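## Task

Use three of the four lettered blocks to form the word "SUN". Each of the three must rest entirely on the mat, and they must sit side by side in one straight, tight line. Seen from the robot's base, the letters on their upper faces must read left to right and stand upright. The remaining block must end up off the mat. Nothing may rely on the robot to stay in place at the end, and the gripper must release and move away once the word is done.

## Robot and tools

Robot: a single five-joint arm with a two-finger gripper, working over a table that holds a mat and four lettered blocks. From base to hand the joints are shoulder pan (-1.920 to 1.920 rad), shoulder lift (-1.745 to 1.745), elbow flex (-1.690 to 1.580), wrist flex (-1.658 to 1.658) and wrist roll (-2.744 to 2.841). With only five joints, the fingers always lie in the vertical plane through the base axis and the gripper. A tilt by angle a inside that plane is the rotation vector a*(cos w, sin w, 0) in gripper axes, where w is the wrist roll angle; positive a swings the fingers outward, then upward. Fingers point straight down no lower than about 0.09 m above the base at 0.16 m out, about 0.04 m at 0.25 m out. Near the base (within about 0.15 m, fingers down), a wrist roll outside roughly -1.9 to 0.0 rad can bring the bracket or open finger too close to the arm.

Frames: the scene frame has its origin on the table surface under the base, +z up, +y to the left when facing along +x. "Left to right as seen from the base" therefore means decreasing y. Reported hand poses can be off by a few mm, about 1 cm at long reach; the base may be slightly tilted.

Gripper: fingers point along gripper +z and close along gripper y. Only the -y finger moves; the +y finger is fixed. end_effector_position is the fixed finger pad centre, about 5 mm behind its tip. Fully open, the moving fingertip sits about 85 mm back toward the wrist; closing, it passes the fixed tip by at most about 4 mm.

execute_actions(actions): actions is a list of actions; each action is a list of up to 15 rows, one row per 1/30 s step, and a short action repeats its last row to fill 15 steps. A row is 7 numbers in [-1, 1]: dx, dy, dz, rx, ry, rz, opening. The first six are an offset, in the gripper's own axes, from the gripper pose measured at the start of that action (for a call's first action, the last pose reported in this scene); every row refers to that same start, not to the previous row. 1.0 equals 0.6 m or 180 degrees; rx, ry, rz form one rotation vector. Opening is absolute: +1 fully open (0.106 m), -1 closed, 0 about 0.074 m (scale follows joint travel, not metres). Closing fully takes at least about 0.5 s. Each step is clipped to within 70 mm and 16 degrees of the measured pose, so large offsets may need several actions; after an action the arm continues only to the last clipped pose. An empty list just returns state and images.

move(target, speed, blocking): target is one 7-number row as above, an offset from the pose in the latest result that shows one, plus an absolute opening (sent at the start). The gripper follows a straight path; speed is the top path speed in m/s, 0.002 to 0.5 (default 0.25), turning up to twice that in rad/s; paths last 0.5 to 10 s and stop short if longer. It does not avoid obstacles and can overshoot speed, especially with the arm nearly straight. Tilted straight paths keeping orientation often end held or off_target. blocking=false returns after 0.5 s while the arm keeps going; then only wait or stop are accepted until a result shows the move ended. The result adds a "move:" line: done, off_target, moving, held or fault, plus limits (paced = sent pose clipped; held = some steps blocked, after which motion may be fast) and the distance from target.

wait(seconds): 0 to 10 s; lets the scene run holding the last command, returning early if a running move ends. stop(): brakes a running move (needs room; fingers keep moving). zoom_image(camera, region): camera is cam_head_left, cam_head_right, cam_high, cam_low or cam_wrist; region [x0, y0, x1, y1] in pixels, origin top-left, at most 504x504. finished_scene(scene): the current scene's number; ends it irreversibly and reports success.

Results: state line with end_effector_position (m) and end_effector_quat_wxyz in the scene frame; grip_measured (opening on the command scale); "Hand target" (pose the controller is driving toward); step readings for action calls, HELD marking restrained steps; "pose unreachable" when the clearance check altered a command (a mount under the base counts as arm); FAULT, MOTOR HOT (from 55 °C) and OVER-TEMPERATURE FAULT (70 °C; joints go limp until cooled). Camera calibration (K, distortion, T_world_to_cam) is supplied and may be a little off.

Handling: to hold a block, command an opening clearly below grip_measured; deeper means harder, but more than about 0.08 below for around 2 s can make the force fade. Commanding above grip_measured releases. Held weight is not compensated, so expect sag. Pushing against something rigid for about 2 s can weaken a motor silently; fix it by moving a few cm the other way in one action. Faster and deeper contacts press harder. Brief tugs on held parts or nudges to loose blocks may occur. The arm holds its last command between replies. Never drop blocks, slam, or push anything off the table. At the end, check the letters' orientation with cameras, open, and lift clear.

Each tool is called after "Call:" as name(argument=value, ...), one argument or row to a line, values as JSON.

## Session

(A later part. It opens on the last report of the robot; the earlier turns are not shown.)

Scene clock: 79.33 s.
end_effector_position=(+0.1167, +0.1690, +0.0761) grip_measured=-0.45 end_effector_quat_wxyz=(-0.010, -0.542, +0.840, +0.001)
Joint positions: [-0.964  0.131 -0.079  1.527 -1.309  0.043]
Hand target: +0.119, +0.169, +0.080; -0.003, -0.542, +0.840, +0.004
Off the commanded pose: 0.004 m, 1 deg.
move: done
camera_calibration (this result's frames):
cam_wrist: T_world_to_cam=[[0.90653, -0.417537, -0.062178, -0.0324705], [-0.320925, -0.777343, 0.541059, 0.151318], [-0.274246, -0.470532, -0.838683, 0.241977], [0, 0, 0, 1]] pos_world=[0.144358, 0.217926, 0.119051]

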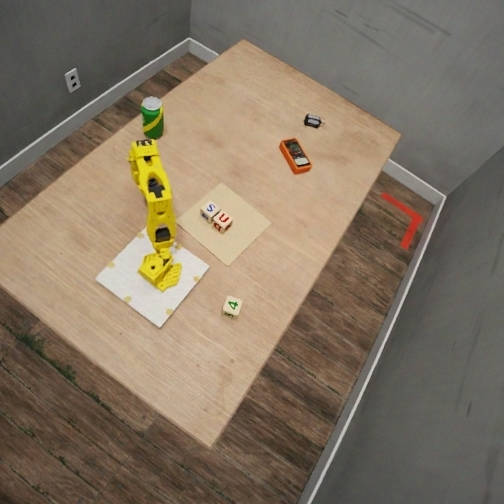

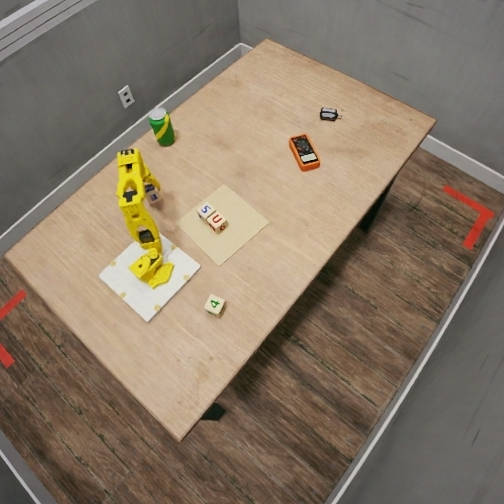

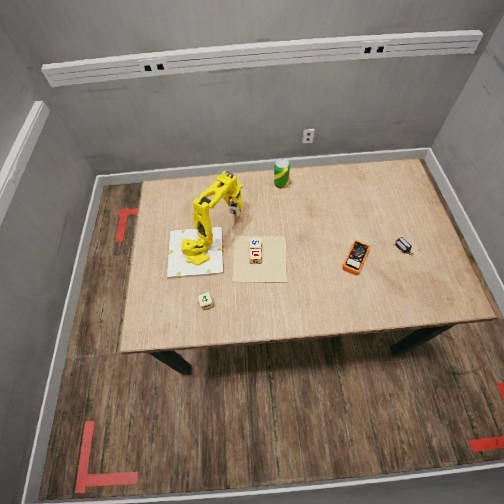

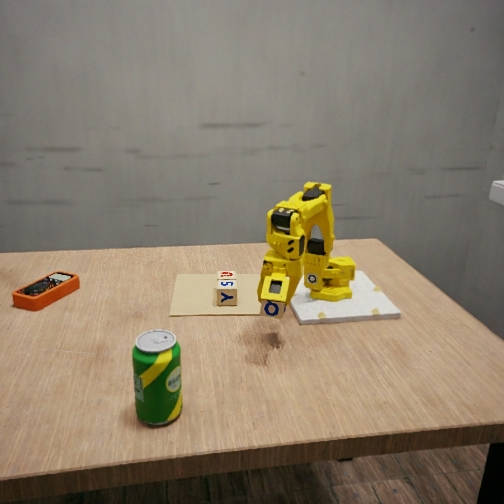

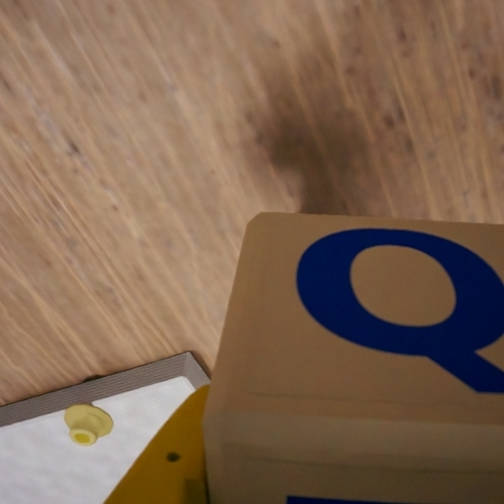

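Call:
move(
  target=[0.3477, -0.2609, -0.011, 0.0048, -0.0043, -0.1018, -0.51],
  speed=0.3,
)

Scene clock: 81.37 s.
end_effector_position=(+0.1777, -0.0849, +0.0881) grip_measured=-0.45 end_effector_quat_wxyz=(+0.002, -0.668, +0.744, -0.015)
Joint positions: [ 0.403  0.036 -0.048  1.544  0.376  0.043]
Hand target: +0.177, -0.087, +0.087; -0.001, -0.669, +0.743, -0.009
Off the commanded pose: 0.006 m, 2 deg.
move: done
camera_calibration (this result's frames):
cam_wrist: T_world_to_cam=[[0.993398, -0.111863, -0.0254508, -0.185719], [-0.0802836, -0.836341, 0.542299, -0.0808994], [-0.0819488, -0.536676, -0.8398, 0.109661], [0, 0, 0, 1]] pos_world=[0.186984, -0.029582, 0.131239]

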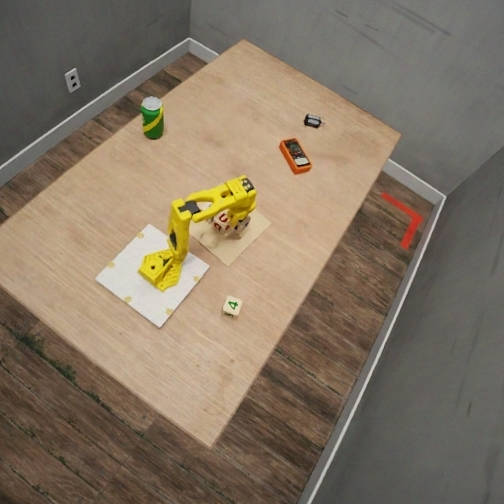

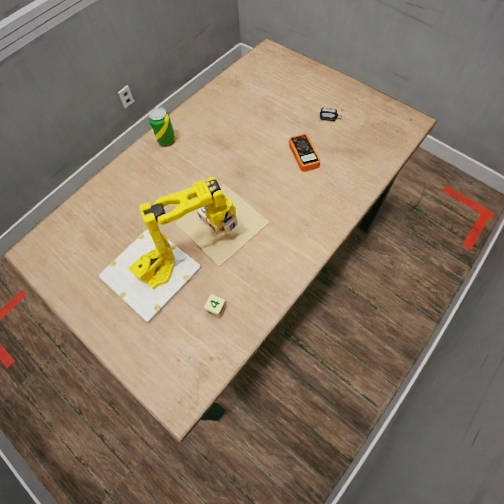

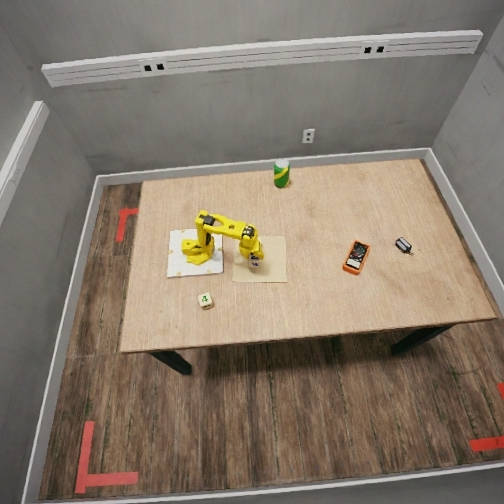

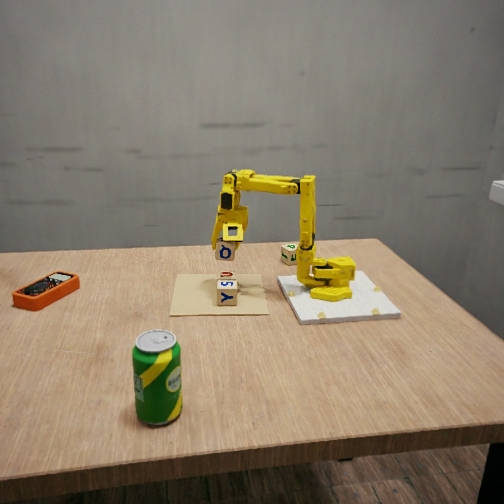

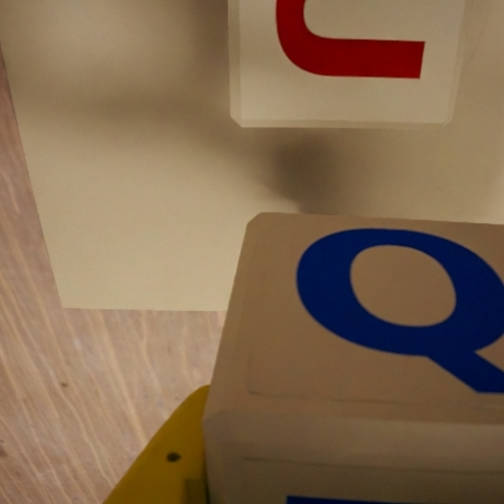

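Call:
zoom_image(
  camera="cam_wrist",
  region=[210, 40, 490, 240],
)

Call:
zoom_image(
  camera="cam_wrist",
  region=[190, 200, 504, 504],
)

Region (210, 40, 490, 240) of cam_wrist's 504x504 image, scaled by 1.800; it fills the top 360 rows of this view, and the rest is white.

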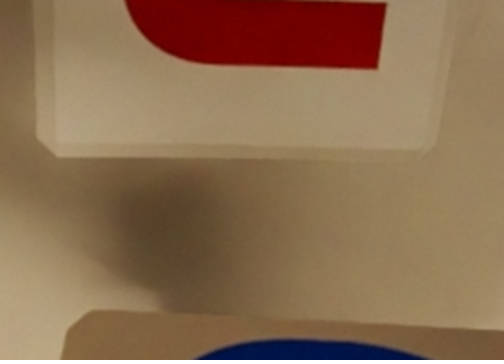

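Region (190, 200, 504, 504) of cam_wrist's 504x504 image, scaled by 1.605; it fills the top 488 rows of this view, and the rest is white.

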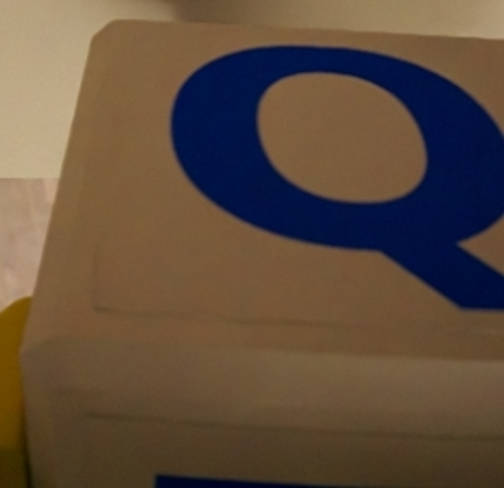

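Call:
move(
  target=[-0.0031, 0.0116, 0.1124, -0.0163, -0.0056, -0.0014, -0.51],
  speed=0.1,
)

Scene clock: 85.03 s.
end_effector_position=(+0.1738, -0.0837, +0.0269) grip_measured=-0.45 end_effector_quat_wxyz=(-0.004, -0.668, +0.744, -0.001)
Joint positions: [0.403 0.138 0.285 1.139 0.376 0.043]
Hand target: +0.171, -0.083, +0.021; -0.009, -0.670, +0.742, +0.010
Off the commanded pose: 0.006 m, 1 deg.
move: done
camera_calibration (this result's frames):
cam_wrist: T_world_to_cam=[[0.992255, -0.111608, -0.0545276, -0.182308], [-0.0655324, -0.843264, 0.53349, -0.0498841], [-0.105523, -0.525785, -0.844047, 0.0636746], [0, 0, 0, 1]] pos_world=[0.184346, -0.0289333, 0.0704162]

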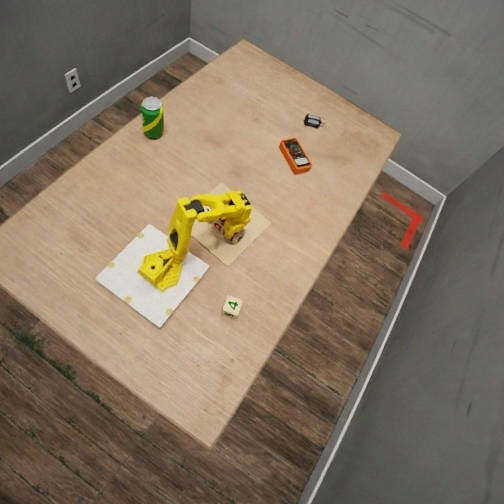

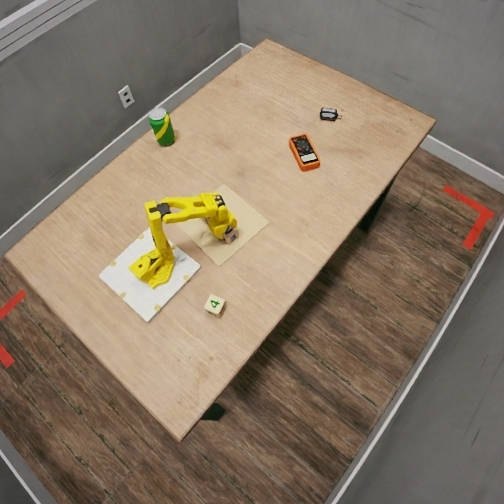

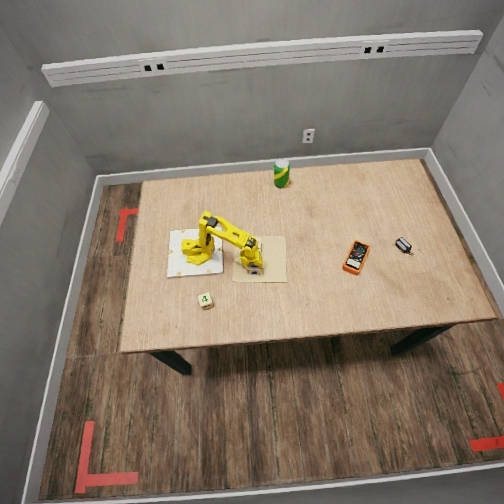

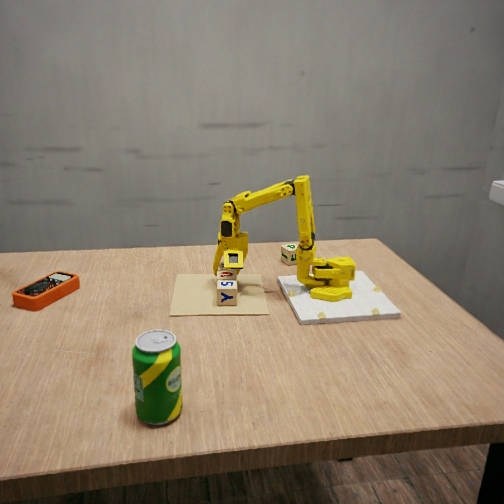

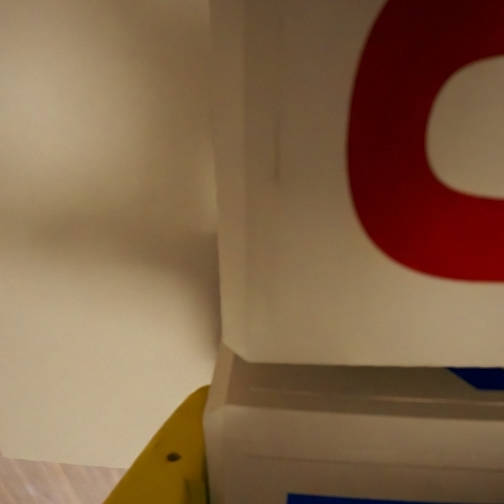

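Call:
execute_actions(
  actions=[
    [[-0.0005,0.0043,0.0105,-0.0073,-0.0023,-0.0018,-0.51],[-0.0005,0.0043,0.0112,-0.0073,-0.0023,-0.0018,-0.51],[-0.0005,0.0043,0.0119,-0.0073,-0.0023,-0.0018,-0.51],[-0.0005,0.0043,0.0126,-0.0073,-0.0023,-0.0018,-0.51],[-0.0005,0.0043,0.0132,-0.0073,-0.0023,-0.0018,-0.51],[-0.0005,0.0043,0.0132,-0.0073,-0.0023,-0.0018,-0.51],[-0.0005,0.0043,0.0132,-0.0073,-0.0023,-0.0018,-0.49],[-0.0005,0.0043,0.0132,-0.0073,-0.0023,-0.0018,-0.46],[-0.0005,0.0043,0.0132,-0.0073,-0.0023,-0.0018,-0.43],[-0.0005,0.0043,0.0132,-0.0073,-0.0023,-0.0018,-0.4],[-0.0005,0.0043,0.0132,-0.0073,-0.0023,-0.0018,-0.36],[-0.0005,0.0043,0.0132,-0.0073,-0.0023,-0.0018,-0.32],[-0.0005,0.0043,0.0132,-0.0073,-0.0023,-0.0018,-0.28],[-0.0005,0.0043,0.0132,-0.0073,-0.0023,-0.0018,-0.24],[-0.0005,0.0043,0.0132,-0.0073,-0.0023,-0.0018,-0.2]],
  ],
)

Scene clock: 86.20 s.
end_effector_position=(+0.1749, -0.0842, +0.0248) grip_measured=-0.30 end_effector_quat_wxyz=(-0.004, -0.669, +0.744, -0.002)
Joint positions: [0.403 0.151 0.285 1.124 0.376 0.054]
Hand target: +0.171, -0.083, +0.019; -0.009, -0.670, +0.742, +0.011
Off the commanded pose: 0.007 m, 2 deg.
Step readings (end_effector_position):
0: (+0.1738, -0.0837, +0.0269)
1: (+0.1738, -0.0837, +0.0269)
2: (+0.1738, -0.0837, +0.0269)
4: (+0.1739, -0.0837, +0.0266)
8: (+0.1739, -0.0837, +0.0266)
15: end_effector_position above
camera_calibration (this result's frames):
cam_wrist: T_world_to_cam=[[0.992406, -0.11165, -0.0516217, -0.183614], [-0.0669963, -0.842576, 0.534394, -0.0488276], [-0.10316, -0.526877, -0.843658, 0.0612322], [0, 0, 0, 1]] pos_world=[0.185265, -0.0293797, 0.0682737]

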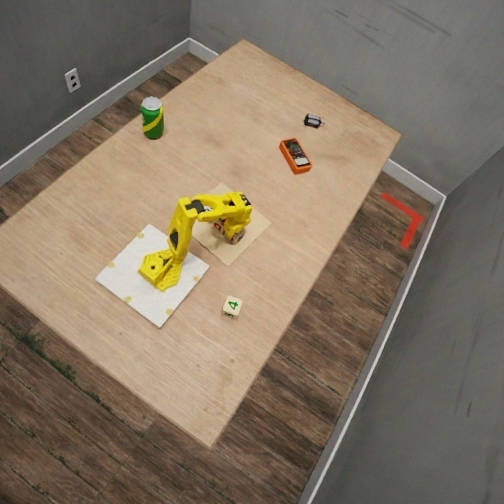

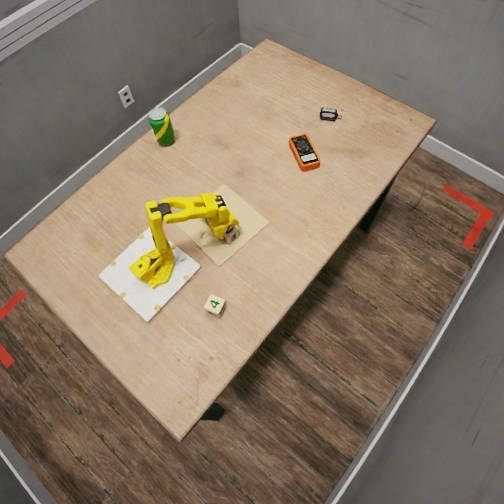

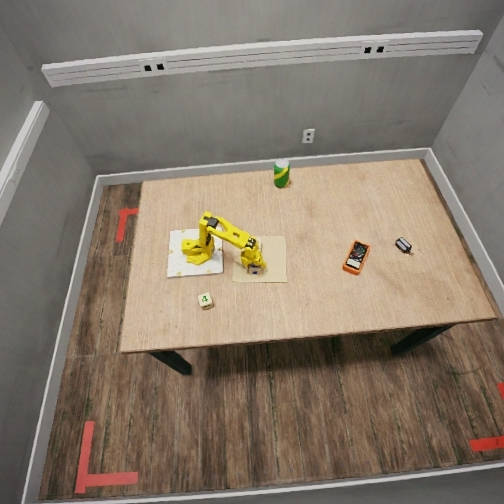

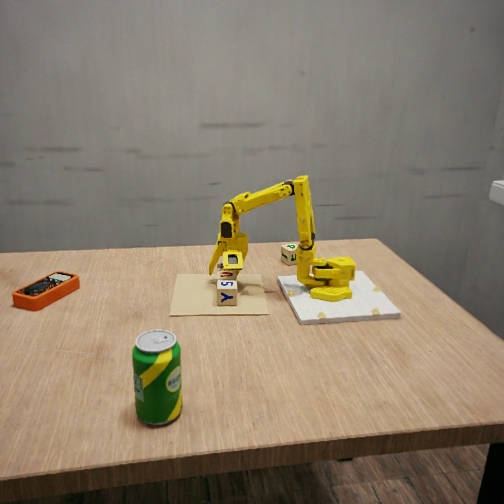

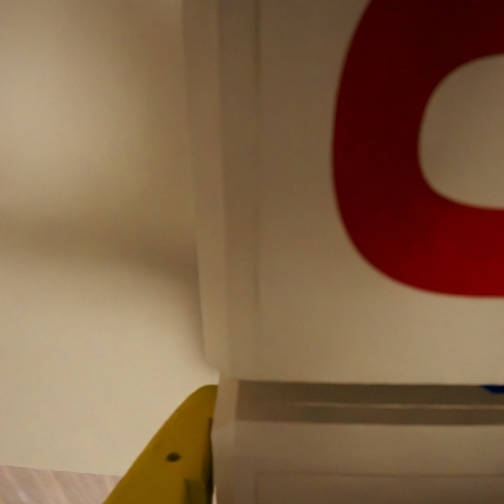

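Call:
move(
  target=[0.0, 0.0055, -0.1, 0, 0, 0, -0.15],
  speed=0.2,
)

Scene clock: 87.27 s.
end_effector_position=(+0.1740, -0.0833, +0.0843) grip_measured=-0.16 end_effector_quat_wxyz=(-0.003, -0.669, +0.744, -0.005)
Joint positions: [ 0.403  0.029 -0.011  1.535  0.376  0.064]
Hand target: +0.173, -0.084, +0.085; -0.004, -0.668, +0.744, -0.003
Off the commanded pose: 0.002 m, 0 deg.
move: done
camera_calibration (this result's frames):
cam_wrist: T_world_to_cam=[[0.992683, -0.111724, -0.0458085, -0.180133], [-0.0699318, -0.841198, 0.536185, -0.0794089], [-0.0984387, -0.529059, -0.842856, 0.11079], [0, 0, 0, 1]] pos_world=[0.184168, -0.0283094, 0.127706]

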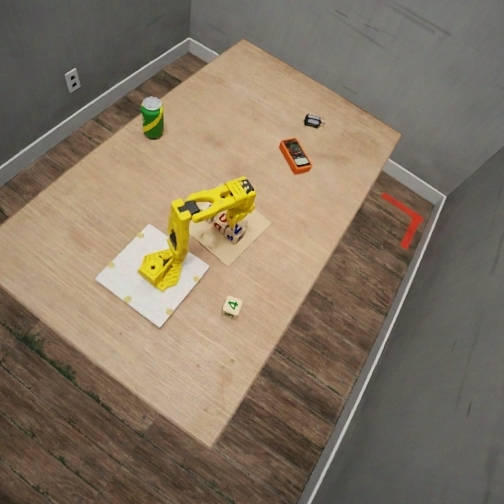

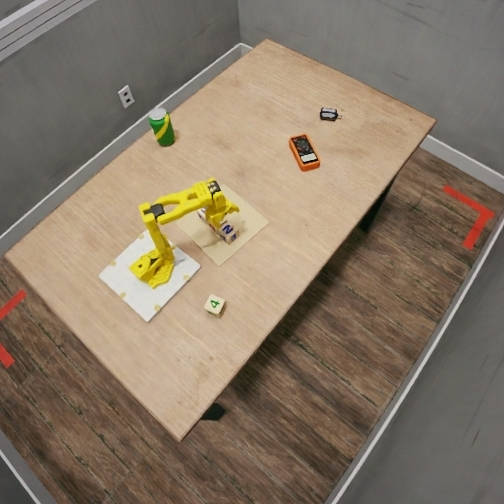

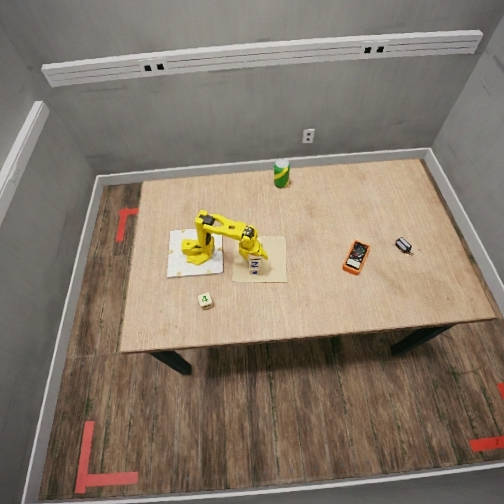

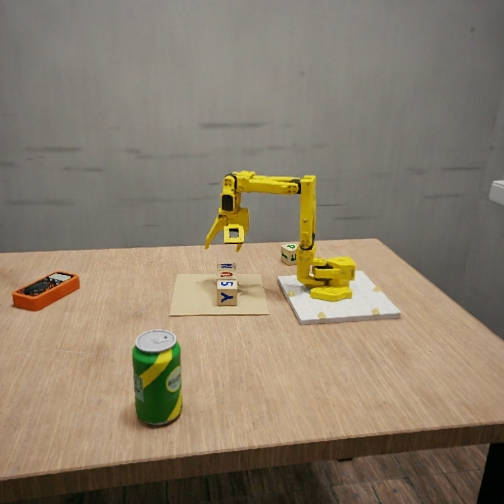

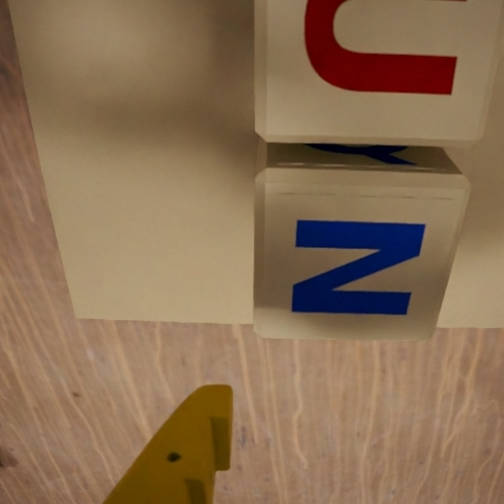

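Call:
move(
  target=[0.1634, 0.0898, -0.01, 0, 0, 0.175, -0.15],
  speed=0.4,
)

Scene clock: 89.03 s.
end_effector_position=(+0.1130, -0.1762, +0.0944) grip_measured=-0.16 end_effector_quat_wxyz=(-0.004, -0.442, +0.897, -0.019)
Joint positions: [ 0.96   0.158 -0.244  1.616  0.384  0.064]
Hand target: +0.111, -0.176, +0.092; -0.006, -0.442, +0.897, -0.008
Off the commanded pose: 0.005 m, 2 deg.
move: done
camera_calibration (this result's frames):
cam_wrist: T_world_to_cam=[[0.788985, -0.614096, -0.0197308, -0.19744], [-0.505174, -0.666653, 0.548062, -0.0884412], [-0.349716, -0.422445, -0.836205, 0.110741], [0, 0, 0, 1]] pos_world=[0.149827, -0.133424, 0.137178]

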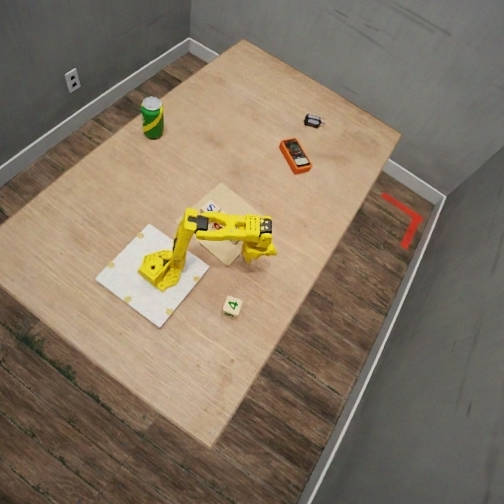

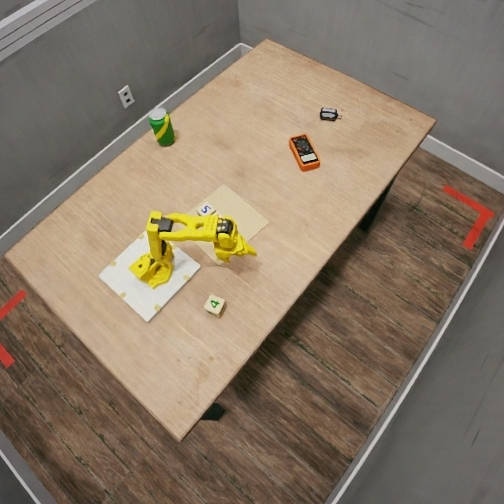

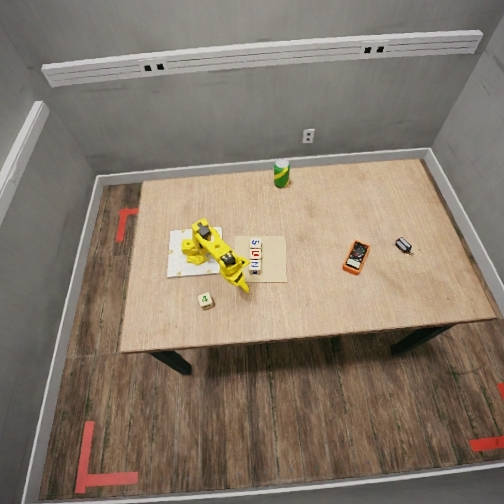

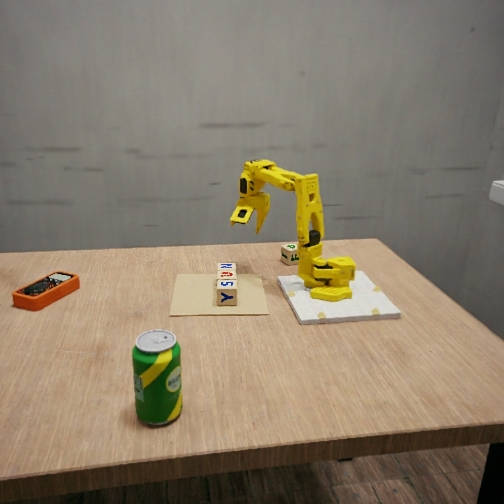

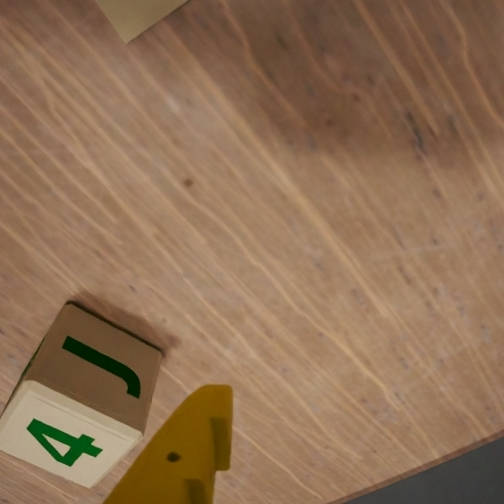

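Call:
zoom_image(
  camera="cam_high",
  region=[220, 225, 300, 295],
)

Call:
zoom_image(
  camera="cam_low",
  region=[165, 250, 280, 325],
)

Region (220, 225, 300, 295) of cam_high's 504x504 image, scaled by 6.300, with more detail than that image has; it fills the top 441 rows of this view, and the rest is white.

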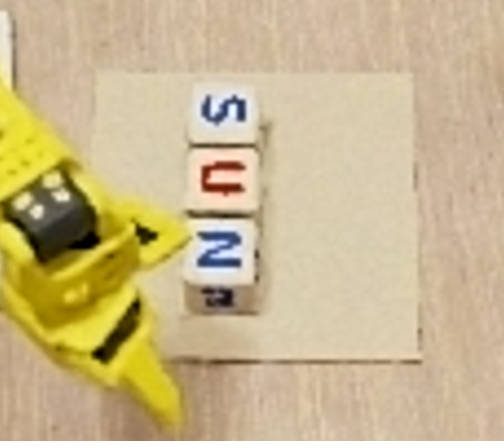

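Region (165, 250, 280, 325) of cam_low's 504x504 image, scaled by 4.383, with more detail than that image has; it fills the top 329 rows of this view, and the rest is white.

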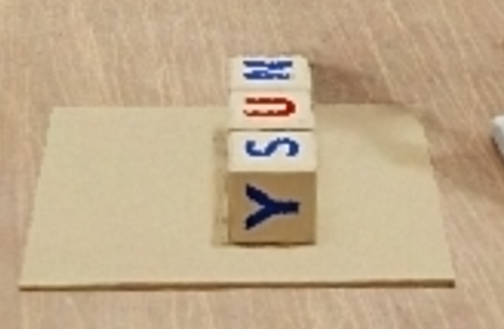

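Call:
finished_scene(
  scene=1,
)

The scene is finished: the task was done.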